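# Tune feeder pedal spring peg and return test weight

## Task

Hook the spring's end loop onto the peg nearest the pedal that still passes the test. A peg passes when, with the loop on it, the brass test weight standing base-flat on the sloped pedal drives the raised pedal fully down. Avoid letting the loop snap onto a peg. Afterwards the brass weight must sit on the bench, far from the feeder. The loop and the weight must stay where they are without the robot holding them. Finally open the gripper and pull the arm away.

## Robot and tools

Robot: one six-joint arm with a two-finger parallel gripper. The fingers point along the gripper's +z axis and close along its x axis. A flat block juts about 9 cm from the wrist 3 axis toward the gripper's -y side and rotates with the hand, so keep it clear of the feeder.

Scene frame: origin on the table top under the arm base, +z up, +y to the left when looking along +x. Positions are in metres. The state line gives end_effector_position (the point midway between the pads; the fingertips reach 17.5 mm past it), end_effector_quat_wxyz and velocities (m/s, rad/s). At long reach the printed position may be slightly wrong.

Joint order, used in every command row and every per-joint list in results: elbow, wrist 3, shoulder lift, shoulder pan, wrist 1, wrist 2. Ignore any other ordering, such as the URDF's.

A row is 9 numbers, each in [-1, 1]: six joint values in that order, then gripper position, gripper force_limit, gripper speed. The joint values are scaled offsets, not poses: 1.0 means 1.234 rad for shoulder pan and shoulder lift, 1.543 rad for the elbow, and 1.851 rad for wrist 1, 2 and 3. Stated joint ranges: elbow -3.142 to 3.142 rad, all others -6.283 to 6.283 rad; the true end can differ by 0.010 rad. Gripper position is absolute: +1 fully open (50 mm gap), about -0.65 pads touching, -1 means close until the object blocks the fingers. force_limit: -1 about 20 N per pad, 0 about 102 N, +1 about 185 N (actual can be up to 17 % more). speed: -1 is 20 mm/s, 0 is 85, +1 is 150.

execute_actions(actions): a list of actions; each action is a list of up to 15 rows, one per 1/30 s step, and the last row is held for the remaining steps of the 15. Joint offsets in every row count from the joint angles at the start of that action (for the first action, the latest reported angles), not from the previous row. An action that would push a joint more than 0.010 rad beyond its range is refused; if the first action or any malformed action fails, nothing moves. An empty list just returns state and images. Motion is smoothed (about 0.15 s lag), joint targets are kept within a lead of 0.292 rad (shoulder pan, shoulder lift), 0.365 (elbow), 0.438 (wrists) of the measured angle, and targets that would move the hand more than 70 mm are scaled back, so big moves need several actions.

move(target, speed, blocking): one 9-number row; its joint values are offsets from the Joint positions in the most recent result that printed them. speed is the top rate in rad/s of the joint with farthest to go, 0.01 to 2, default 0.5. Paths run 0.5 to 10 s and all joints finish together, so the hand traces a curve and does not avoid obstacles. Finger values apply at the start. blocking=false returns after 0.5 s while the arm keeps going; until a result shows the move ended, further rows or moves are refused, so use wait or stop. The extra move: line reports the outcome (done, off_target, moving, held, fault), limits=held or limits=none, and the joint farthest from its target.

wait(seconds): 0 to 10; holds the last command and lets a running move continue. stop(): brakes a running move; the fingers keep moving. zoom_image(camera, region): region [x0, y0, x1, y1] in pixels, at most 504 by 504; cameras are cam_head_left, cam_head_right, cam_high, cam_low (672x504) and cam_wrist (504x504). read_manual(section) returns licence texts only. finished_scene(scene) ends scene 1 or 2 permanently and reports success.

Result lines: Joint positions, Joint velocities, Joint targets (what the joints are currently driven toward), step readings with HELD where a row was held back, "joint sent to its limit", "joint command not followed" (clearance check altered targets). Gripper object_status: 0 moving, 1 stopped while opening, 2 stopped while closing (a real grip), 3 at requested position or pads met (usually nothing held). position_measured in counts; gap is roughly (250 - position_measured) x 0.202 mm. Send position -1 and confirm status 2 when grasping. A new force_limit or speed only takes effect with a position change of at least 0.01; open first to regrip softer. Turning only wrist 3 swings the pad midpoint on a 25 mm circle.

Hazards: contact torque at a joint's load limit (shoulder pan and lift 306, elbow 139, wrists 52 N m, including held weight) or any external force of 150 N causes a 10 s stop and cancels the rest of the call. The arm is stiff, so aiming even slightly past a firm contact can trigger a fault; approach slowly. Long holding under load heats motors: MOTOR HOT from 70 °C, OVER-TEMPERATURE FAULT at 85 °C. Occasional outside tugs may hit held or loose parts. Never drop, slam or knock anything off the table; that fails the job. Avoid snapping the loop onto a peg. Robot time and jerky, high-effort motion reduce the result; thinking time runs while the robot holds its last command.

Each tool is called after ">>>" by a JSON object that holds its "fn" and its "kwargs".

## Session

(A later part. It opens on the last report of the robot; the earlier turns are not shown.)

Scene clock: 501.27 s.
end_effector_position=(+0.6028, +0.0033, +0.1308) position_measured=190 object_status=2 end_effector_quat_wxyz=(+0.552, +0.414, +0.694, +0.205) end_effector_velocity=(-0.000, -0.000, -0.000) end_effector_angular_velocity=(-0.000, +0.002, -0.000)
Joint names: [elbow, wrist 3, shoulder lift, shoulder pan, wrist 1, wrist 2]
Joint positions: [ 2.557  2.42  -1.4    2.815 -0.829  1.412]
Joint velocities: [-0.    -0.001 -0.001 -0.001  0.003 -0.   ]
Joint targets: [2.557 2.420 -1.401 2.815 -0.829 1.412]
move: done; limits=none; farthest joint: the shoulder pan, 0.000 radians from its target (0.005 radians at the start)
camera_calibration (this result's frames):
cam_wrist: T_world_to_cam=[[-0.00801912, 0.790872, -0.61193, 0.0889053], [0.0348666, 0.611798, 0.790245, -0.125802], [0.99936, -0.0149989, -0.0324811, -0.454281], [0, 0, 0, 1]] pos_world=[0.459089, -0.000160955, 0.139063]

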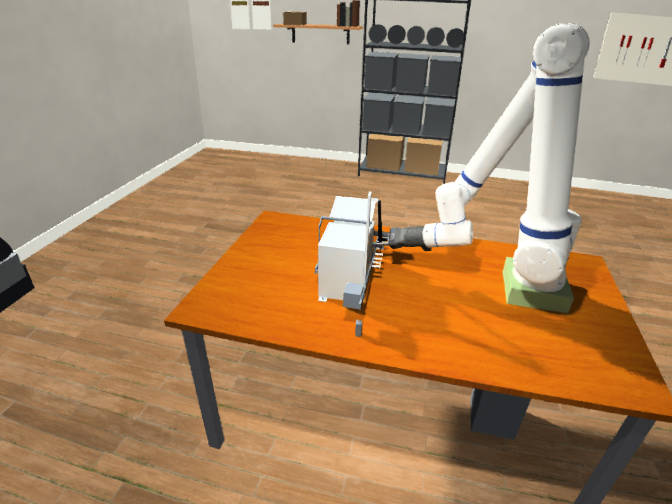

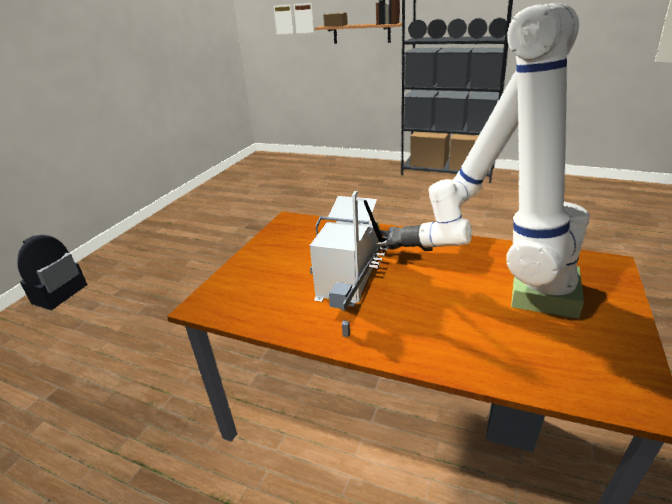

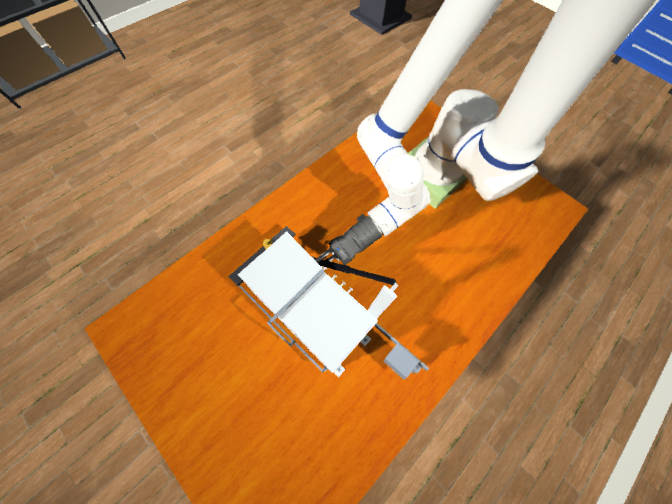

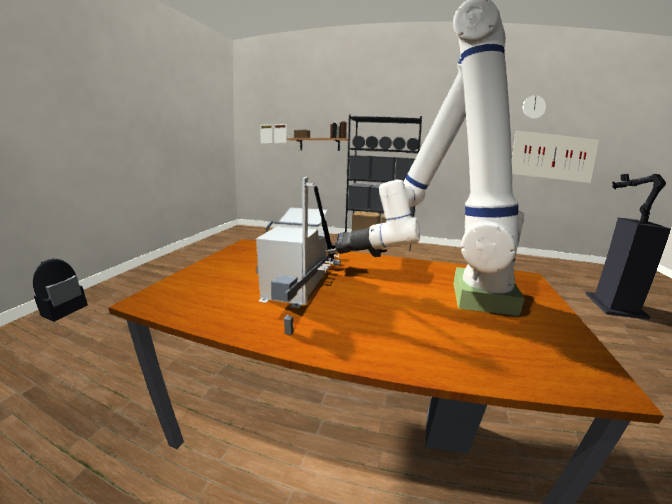

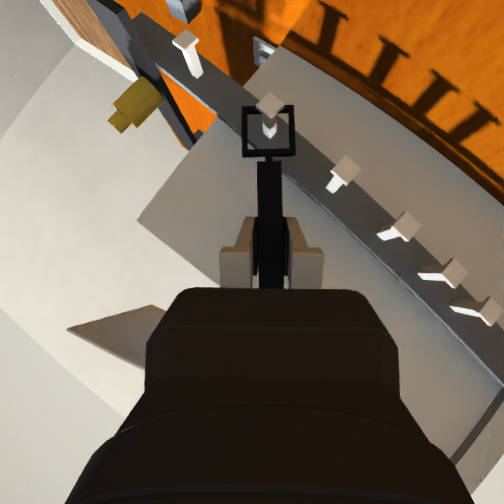

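>>> {"fn": "execute_actions", "kwargs": {"actions": [[[0,0,0,0,0,0,0.5,-0.3,0.3]]]}}

>>> {"fn": "wait", "kwargs": {"seconds": 2}}

Scene clock: 511.03 s.
end_effector_position=(+0.6029, +0.0033, +0.1310) position_measured=78 object_status=3 end_effector_quat_wxyz=(+0.552, +0.414, +0.694, +0.205) end_effector_velocity=(+0.000, +0.000, -0.000) end_effector_angular_velocity=(+0.000, -0.001, +0.000)
Joint names: [elbow, wrist 3, shoulder lift, shoulder pan, wrist 1, wrist 2]
Joint positions: [ 2.557  2.42  -1.4    2.815 -0.829  1.412]
Joint velocities: [-0.     0.     0.001  0.    -0.002 -0.   ]
Joint targets: [2.557 2.420 -1.400 2.815 -0.829 1.412]
Step readings (joint positions):
0: [2.557 2.420 -1.401 2.815 -0.829 1.412]
1: [2.557 2.420 -1.401 2.815 -0.829 1.412]
2: [2.557 2.420 -1.401 2.815 -0.829 1.412]
4: [2.557 2.420 -1.401 2.815 -0.829 1.412]
8: [2.557 2.420 -1.401 2.815 -0.829 1.412]
15: Joint positions above
camera_calibration (this result's frames):
cam_wrist: T_world_to_cam=[[-0.00789256, 0.790822, -0.611995, 0.0889403], [0.0347252, 0.611862, 0.790202, -0.125773], [0.999366, -0.0150149, -0.0322906, -0.454379], [0, 0, 0, 1]] pos_world=[0.45916, -0.00020261, 0.139145]

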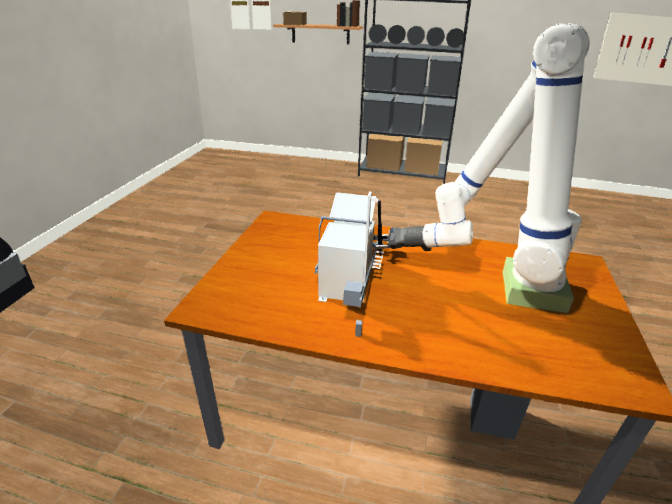

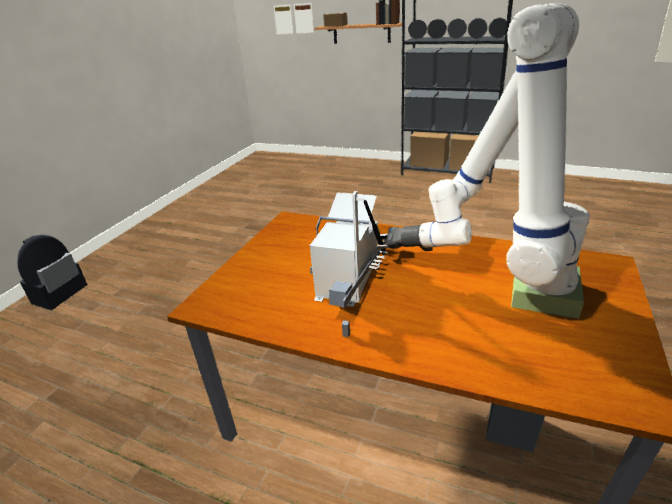

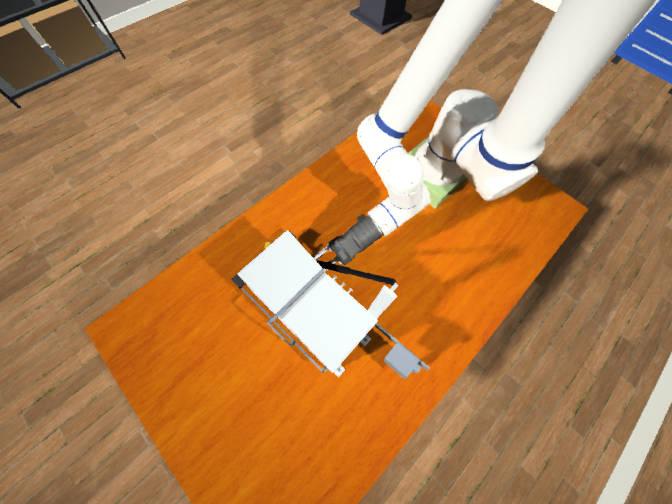

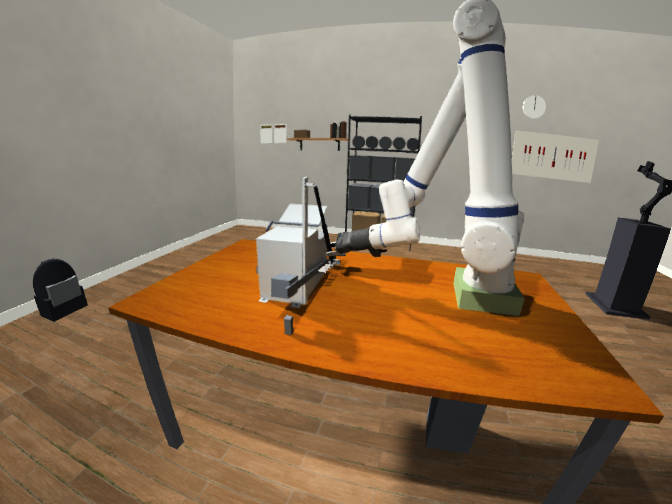

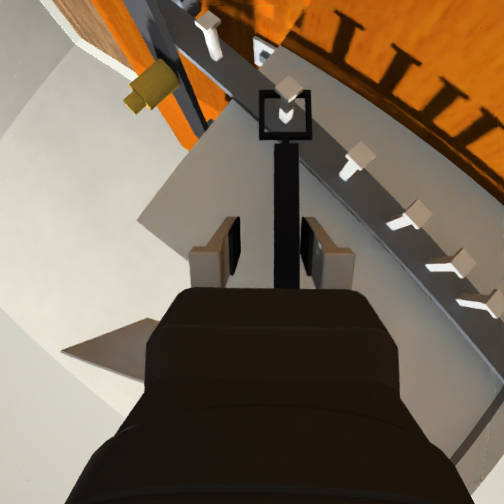

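Scene clock: 513.03 s.
end_effector_position=(+0.6028, +0.0033, +0.1308) position_measured=78 object_status=3 end_effector_quat_wxyz=(+0.552, +0.414, +0.694, +0.205) end_effector_velocity=(-0.000, +0.001, -0.000) end_effector_angular_velocity=(-0.000, +0.001, +0.001)
Joint names: [elbow, wrist 3, shoulder lift, shoulder pan, wrist 1, wrist 2]
Joint positions: [ 2.557  2.42  -1.4    2.815 -0.829  1.412]
Joint velocities: [ 0.    -0.    -0.     0.001  0.001 -0.   ]
Joint targets: [2.557 2.420 -1.400 2.815 -0.829 1.412]
wait: 2.00 s; at rest by 0.17 s
camera_calibration (this result's frames):
cam_wrist: T_world_to_cam=[[-0.00801739, 0.790872, -0.61193, 0.0889051], [0.0348684, 0.611798, 0.790245, -0.125802], [0.99936, -0.0150013, -0.0324815, -0.45428], [0, 0, 0, 1]] pos_world=[0.459089, -0.000161891, 0.139062]

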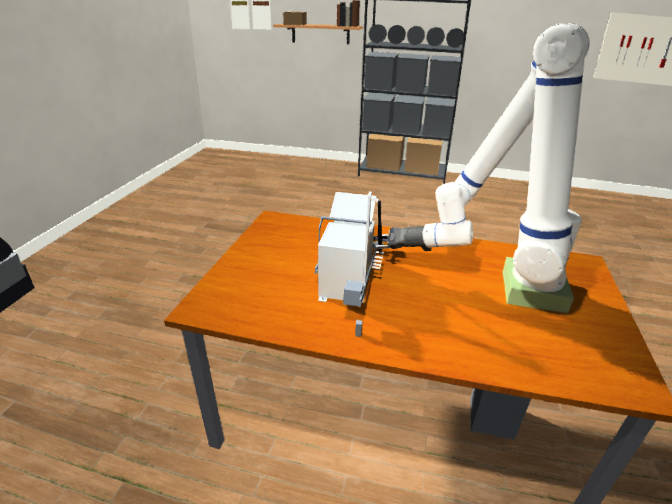

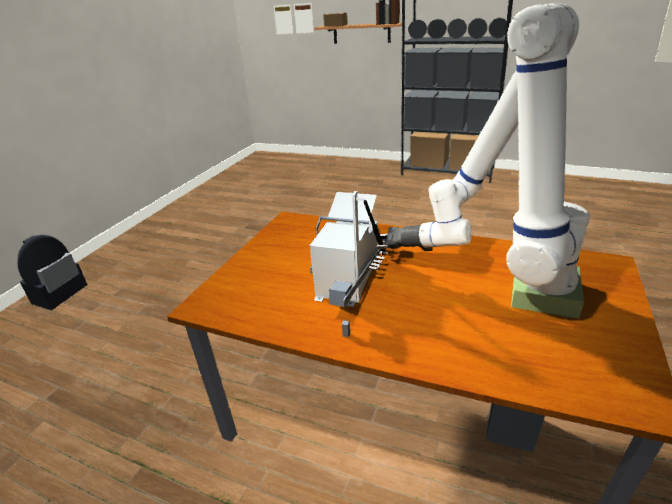

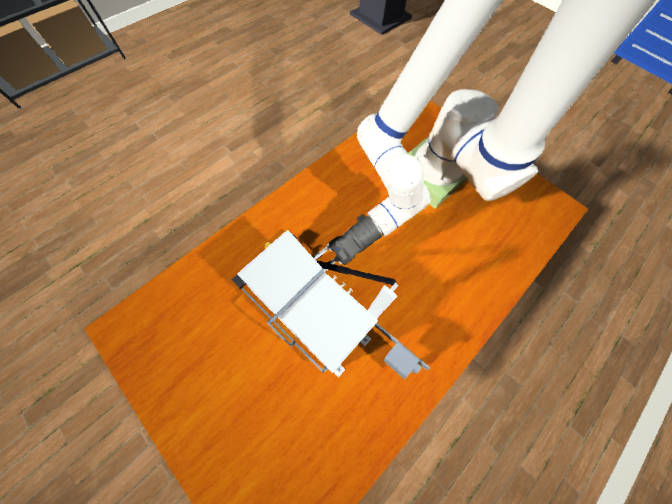

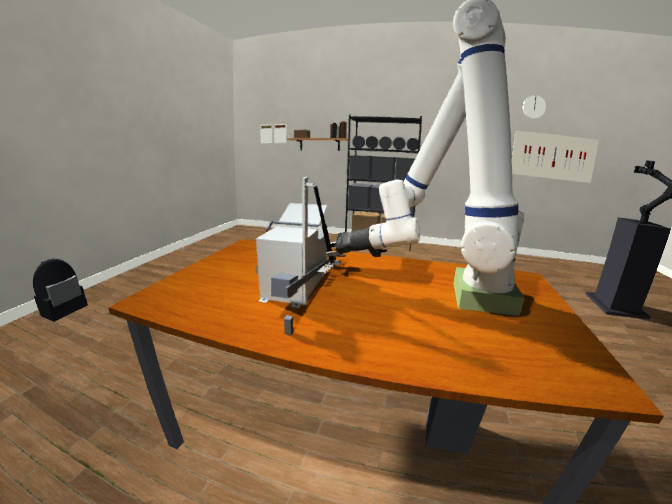

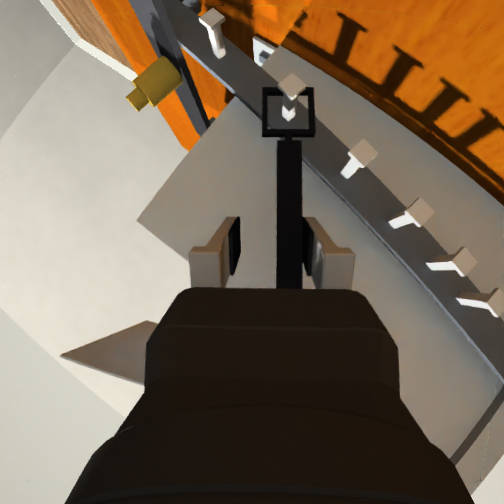

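>>> {"fn": "move", "kwargs": {"target": [0.0035,0.013,0.0336,0.004,-0.0254,0.0025,0.5,-0.3,0.3], "speed": 0.1}}

Scene clock: 519.23 s.
end_effector_position=(+0.6029, +0.0052, +0.1155) position_measured=78 object_status=3 end_effector_quat_wxyz=(+0.550, +0.422, +0.690, +0.211) end_effector_velocity=(-0.001, +0.000, -0.001) end_effector_angular_velocity=(+0.000, +0.002, -0.000)
Joint names: [elbow, wrist 3, shoulder lift, shoulder pan, wrist 1, wrist 2]
Joint positions: [ 2.563  2.444 -1.359  2.82  -0.876  1.416]
Joint velocities: [ 0.001 -0.     0.    -0.     0.     0.   ]
Joint targets: [2.563 2.444 -1.359 2.820 -0.876 1.416]
move: done; limits=none; farthest joint: the shoulder pan, 0.000 radians from its target (0.005 radians at the start)
camera_calibration (this result's frames):
cam_wrist: T_world_to_cam=[[-0.00029684, 0.803572, -0.595208, 0.0713855], [0.035979, 0.594831, 0.803045, -0.11687], [0.999353, -0.0211766, -0.0290883, -0.455185], [0, 0, 0, 1]] pos_world=[0.459117, 0.00251496, 0.1231]

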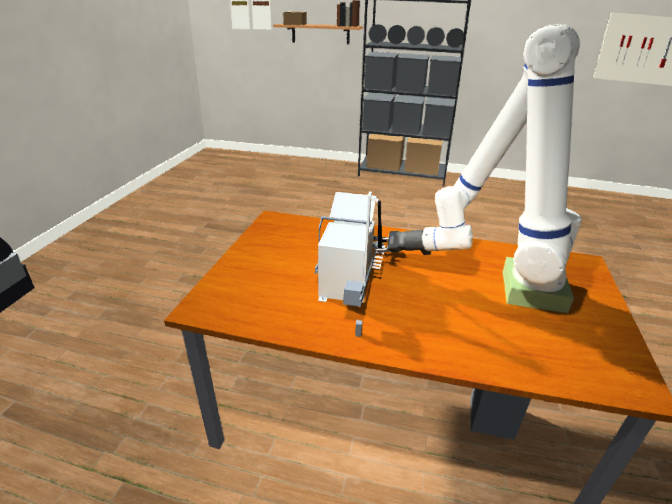

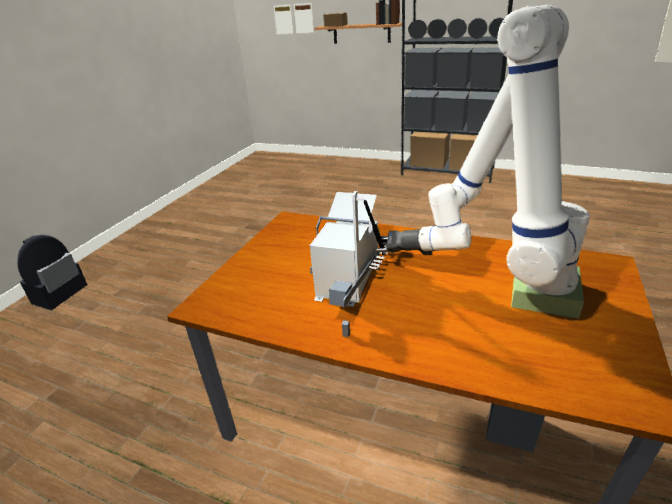

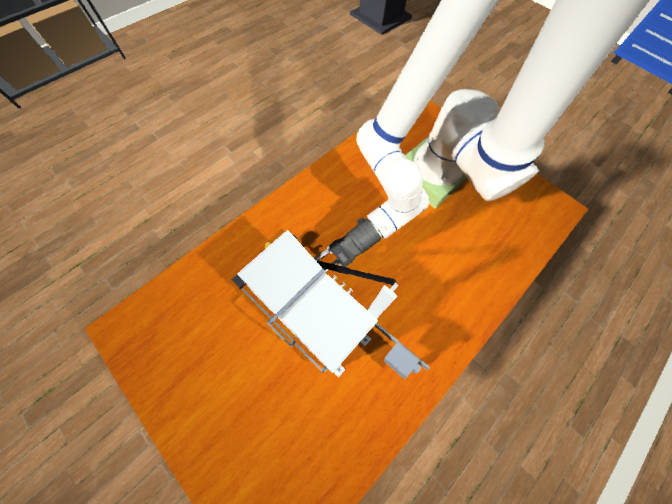

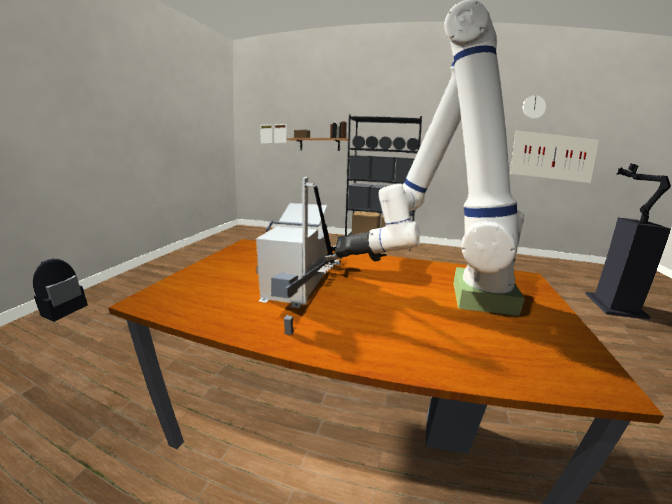

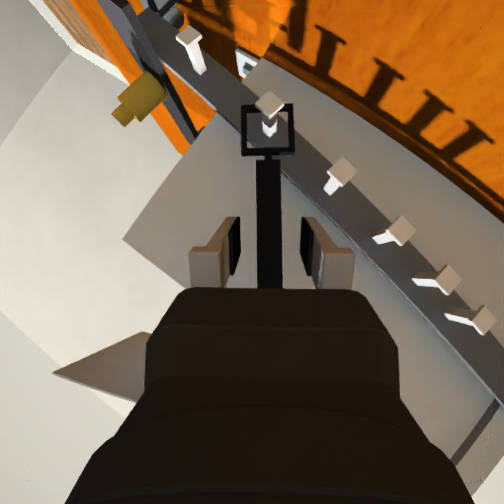

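>>> {"fn": "execute_actions", "kwargs": {"actions": [[[0,0,0,0,0,0,-1,-0.3,0]]]}}

>>> {"fn": "move", "kwargs": {"target": [0.0022,-0.0025,0.0142,-0.0115,-0.0109,-0.0072,-1,-0.3,0], "speed": 0.04}}

Scene clock: 526.37 s.
end_effector_position=(+0.6029, +0.0052, +0.1154) position_measured=190 object_status=2 end_effector_quat_wxyz=(+0.549, +0.422, +0.690, +0.211) end_effector_velocity=(+0.001, +0.000, +0.000) end_effector_angular_velocity=(-0.000, -0.001, +0.001)
Joint names: [elbow, wrist 3, shoulder lift, shoulder pan, wrist 1, wrist 2]
Joint positions: [ 2.563  2.444 -1.359  2.82  -0.876  1.416]
Joint velocities: [-0.001 -0.     0.     0.     0.    -0.   ]
Joint targets: [2.563 2.444 -1.359 2.820 -0.876 1.416]
Step readings (joint positions):
0: [2.563 2.444 -1.359 2.820 -0.876 1.416]
1: [2.563 2.444 -1.359 2.820 -0.876 1.416]
2: [2.563 2.444 -1.359 2.820 -0.876 1.416]
4: [2.563 2.444 -1.359 2.820 -0.876 1.416]
8: [2.563 2.444 -1.359 2.820 -0.876 1.416]
15: Joint positions above
camera_calibration (this result's frames):
cam_wrist: T_world_to_cam=[[-0.000359181, 0.803648, -0.595105, 0.0713404], [0.036106, 0.594728, 0.803116, -0.116889], [0.999348, -0.0211984, -0.0292301, -0.455134], [0, 0, 0, 1]] pos_world=[0.459083, 0.00253627, 0.123027]

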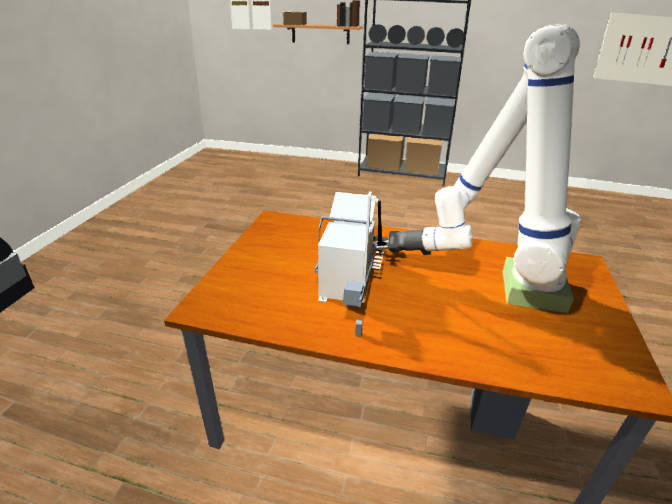

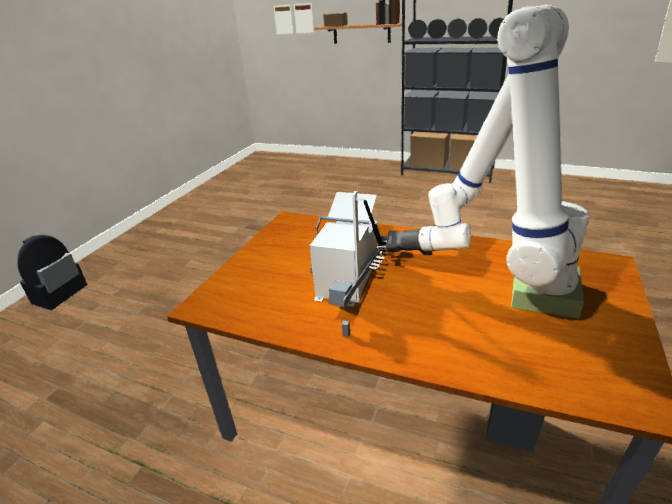

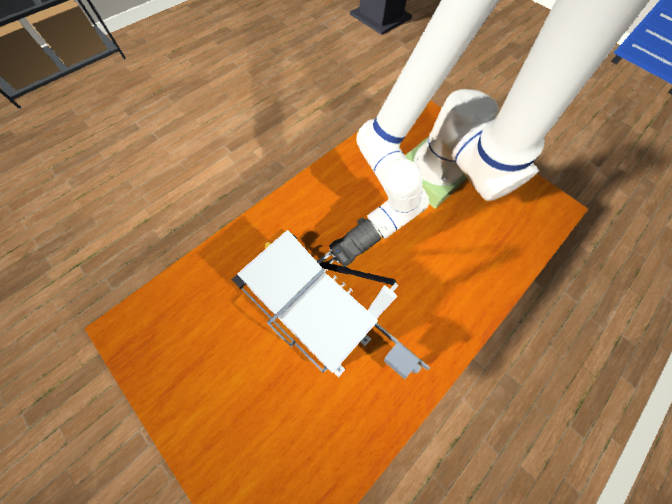

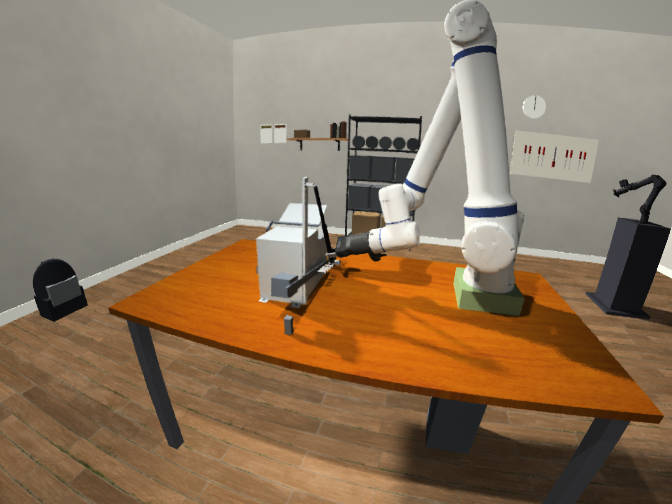

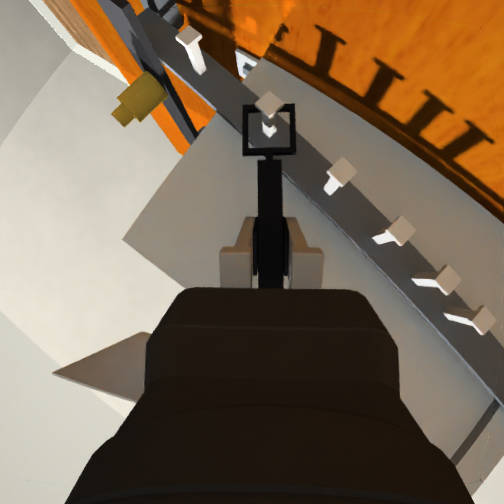

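Scene clock: 527.17 s.
end_effector_position=(+0.6032, +0.0006, +0.1090) position_measured=190 object_status=2 end_effector_quat_wxyz=(+0.549, +0.422, +0.690, +0.211) end_effector_velocity=(-0.001, +0.001, -0.002) end_effector_angular_velocity=(+0.000, +0.002, +0.002)
Joint names: [elbow, wrist 3, shoulder lift, shoulder pan, wrist 1, wrist 2]
Joint positions: [ 2.566  2.439 -1.342  2.806 -0.896  1.403]
Joint velocities: [ 0.002 -0.001  0.002  0.    -0.002 -0.002]
Joint targets: [2.566 2.439 -1.341 2.806 -0.896 1.403]
move: done; limits=none; farthest joint: the wrist 2, 0.001 radians from its target (0.014 radians at the start)
camera_calibration (this result's frames):
cam_wrist: T_world_to_cam=[[-0.000283711, 0.803633, -0.595125, 0.0711979], [0.0361678, 0.594744, 0.803101, -0.109073], [0.999346, -0.0212965, -0.0292344, -0.455689], [0, 0, 0, 1]] pos_world=[0.459356, -0.00205133, 0.116646]

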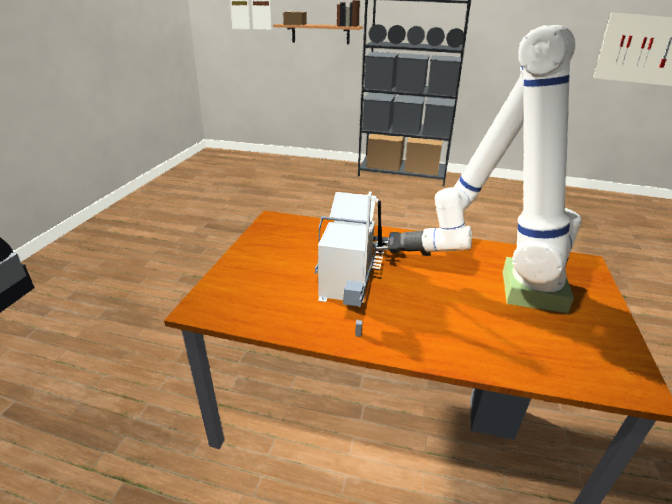

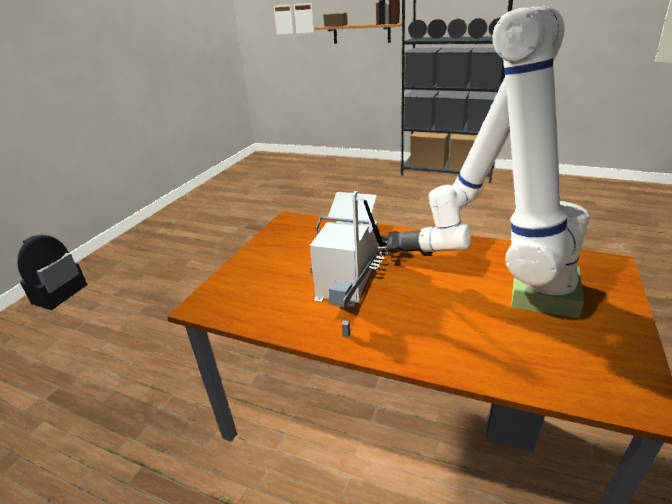

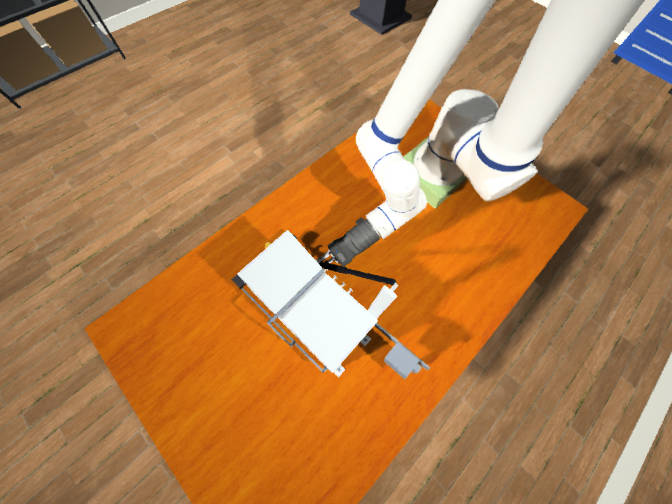

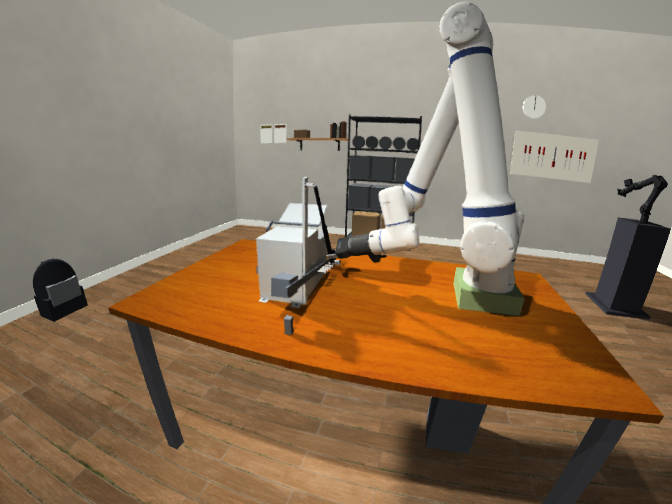

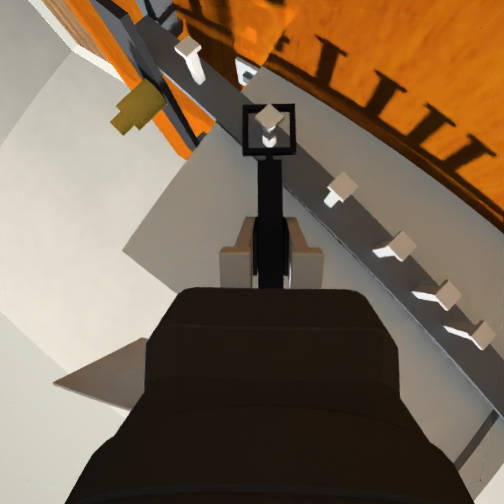

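>>> {"fn": "move", "kwargs": {"target": [0.006,-0.001,-0.0327,0.0104,0.041,0.027,-1,-0.3,0], "speed": 0.08}}

>>> {"fn": "move", "kwargs": {"target": [0.016,-0.077,0.0506,-0.1214,-0.0612,-0.0602,-1,-0.3,0], "speed": 0.13}}

>>> {"fn": "zoom_image", "kwargs": {"camera": "cam_wrist", "region": [200,60,340,200]}}

Scene clock: 557.60 s.
end_effector_position=(+0.5825, +0.0002, +0.1096) position_measured=190 object_status=2 end_effector_quat_wxyz=(+0.537, +0.438, +0.696, +0.191) end_effector_velocity=(-0.000, +0.000, +0.001) end_effector_angular_velocity=(+0.000, -0.000, -0.000)
Joint names: [elbow, wrist 3, shoulder lift, shoulder pan, wrist 1, wrist 2]
Joint positions: [ 2.575  2.437 -1.382  2.819 -0.82   1.453]
Joint velocities: [ 0.     0.001 -0.002  0.001  0.001  0.001]
Joint targets: [2.575 2.437 -1.382 2.819 -0.820 1.453]
move: done; limits=none; farthest joint: the shoulder lift, 0.001 radians from its target (0.041 radians at the start)
camera_calibration (this result's frames):
cam_wrist: T_world_to_cam=[[-0.00151042, 0.802364, -0.596833, 0.072811], [0.0946695, 0.594267, 0.798676, -0.142164], [0.995508, -0.0552955, -0.076857, -0.427543], [0, 0, 0, 1]] pos_world=[0.439191, 0.00242147, 0.12414]

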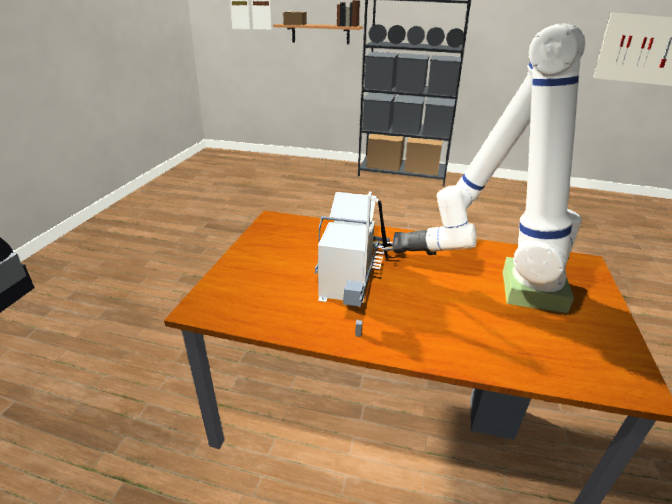

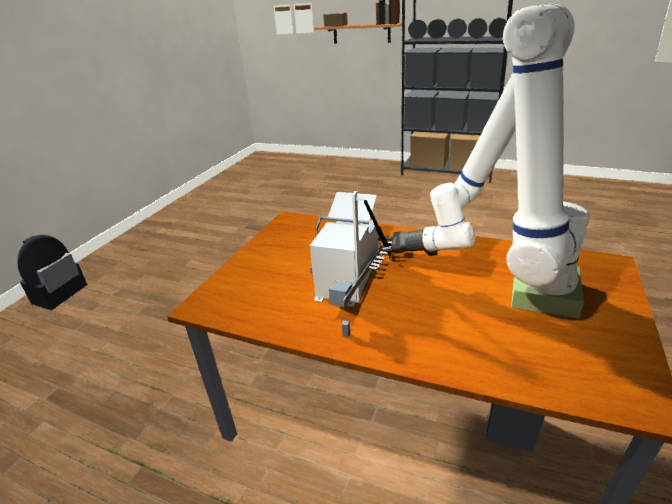

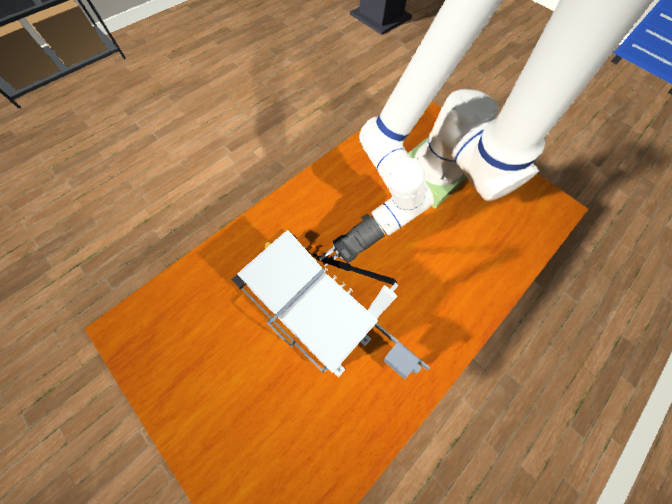

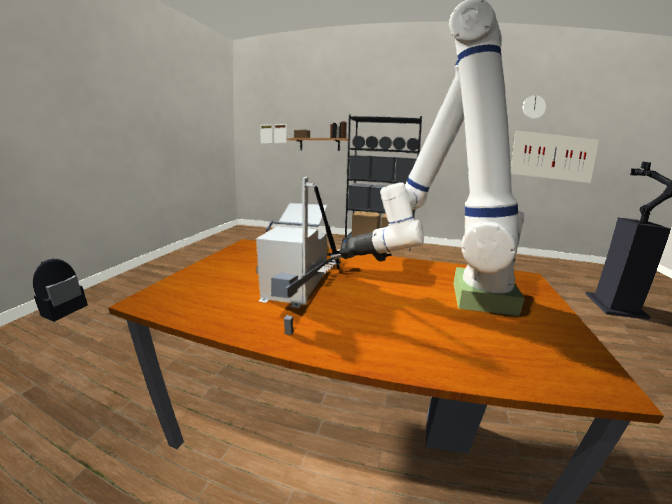

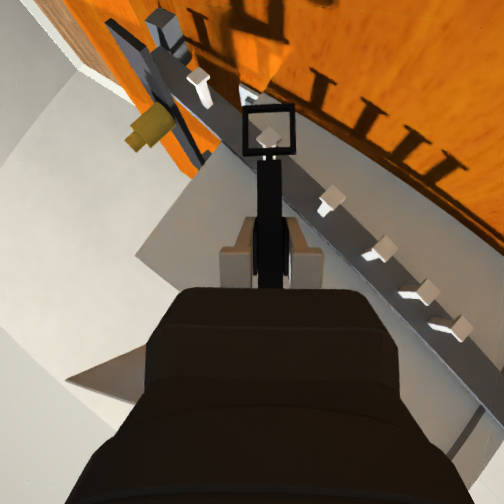

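Scene clock: 559.17 s.
end_effector_position=(+0.5852, -0.0578, +0.0950) position_measured=190 object_status=2 end_effector_quat_wxyz=(+0.562, +0.407, +0.703, +0.157) end_effector_velocity=(+0.000, -0.003, +0.000) end_effector_angular_velocity=(-0.003, -0.002, -0.003)
Joint names: [elbow, wrist 3, shoulder lift, shoulder pan, wrist 1, wrist 2]
Joint positions: [ 2.6    2.295 -1.319  2.669 -0.933  1.342]
Joint velocities: [ 0.    -0.002  0.001 -0.005 -0.003 -0.002]
Joint targets: [2.600 2.295 -1.319 2.669 -0.933 1.342]
move: done; limits=none; farthest joint: the wrist 3, 0.001 radians from its target (0.143 radians at the start)
camera_calibration (this result's frames):
cam_wrist: T_world_to_cam=[[0.00179141, 0.735609, -0.677404, 0.112454], [0.0859732, 0.674784, 0.732991, -0.0803387], [0.996296, -0.0595517, -0.0620338, -0.436747], [0, 0, 0, 1]] pos_world=[0.441835, -0.0545199, 0.107971]

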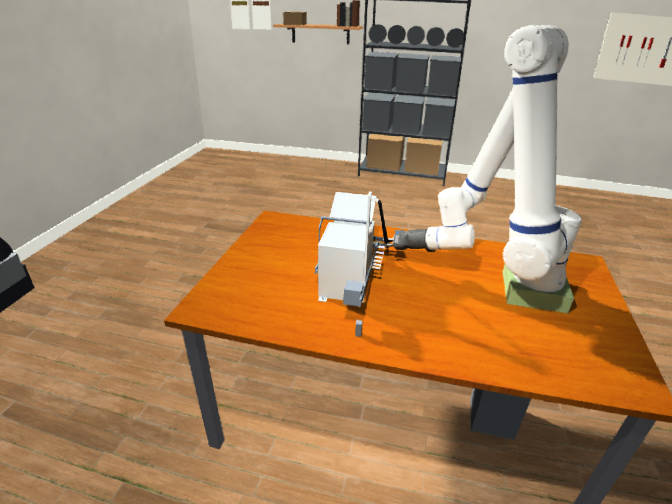

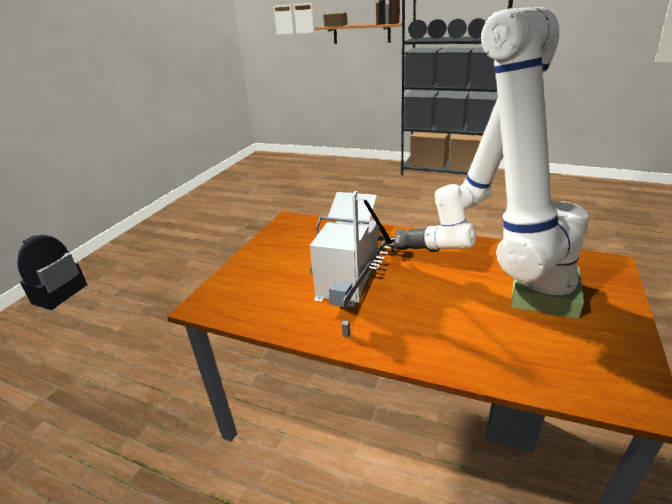

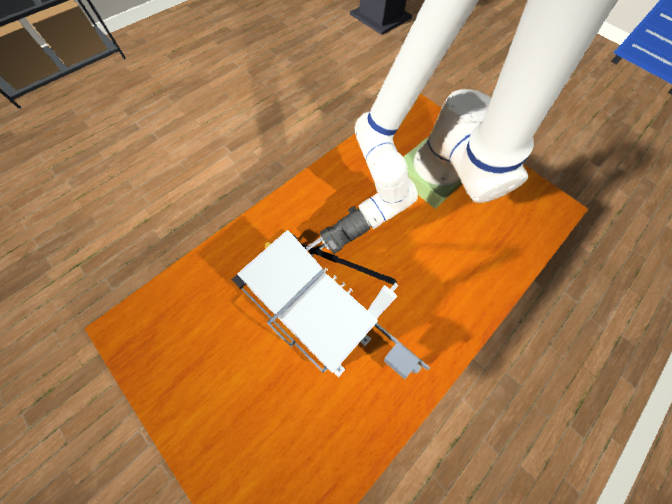

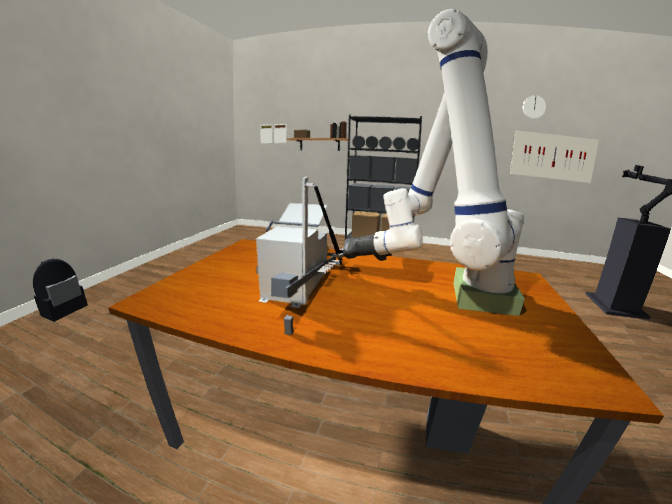

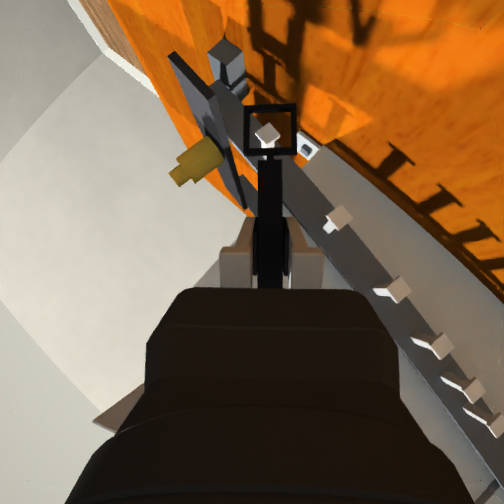

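Region (200, 60, 340, 200) of cam_wrist's 504x504 image, scaled by 3.600, with more detail than that image has.

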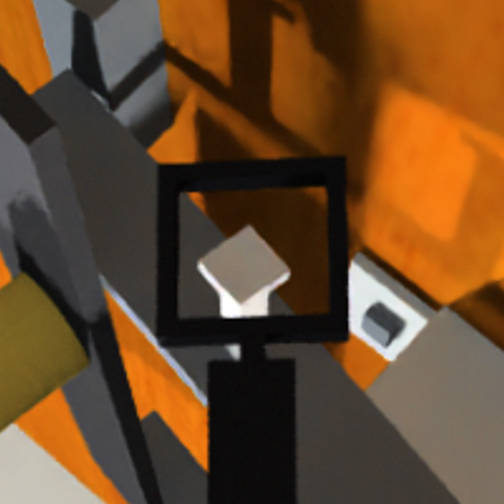

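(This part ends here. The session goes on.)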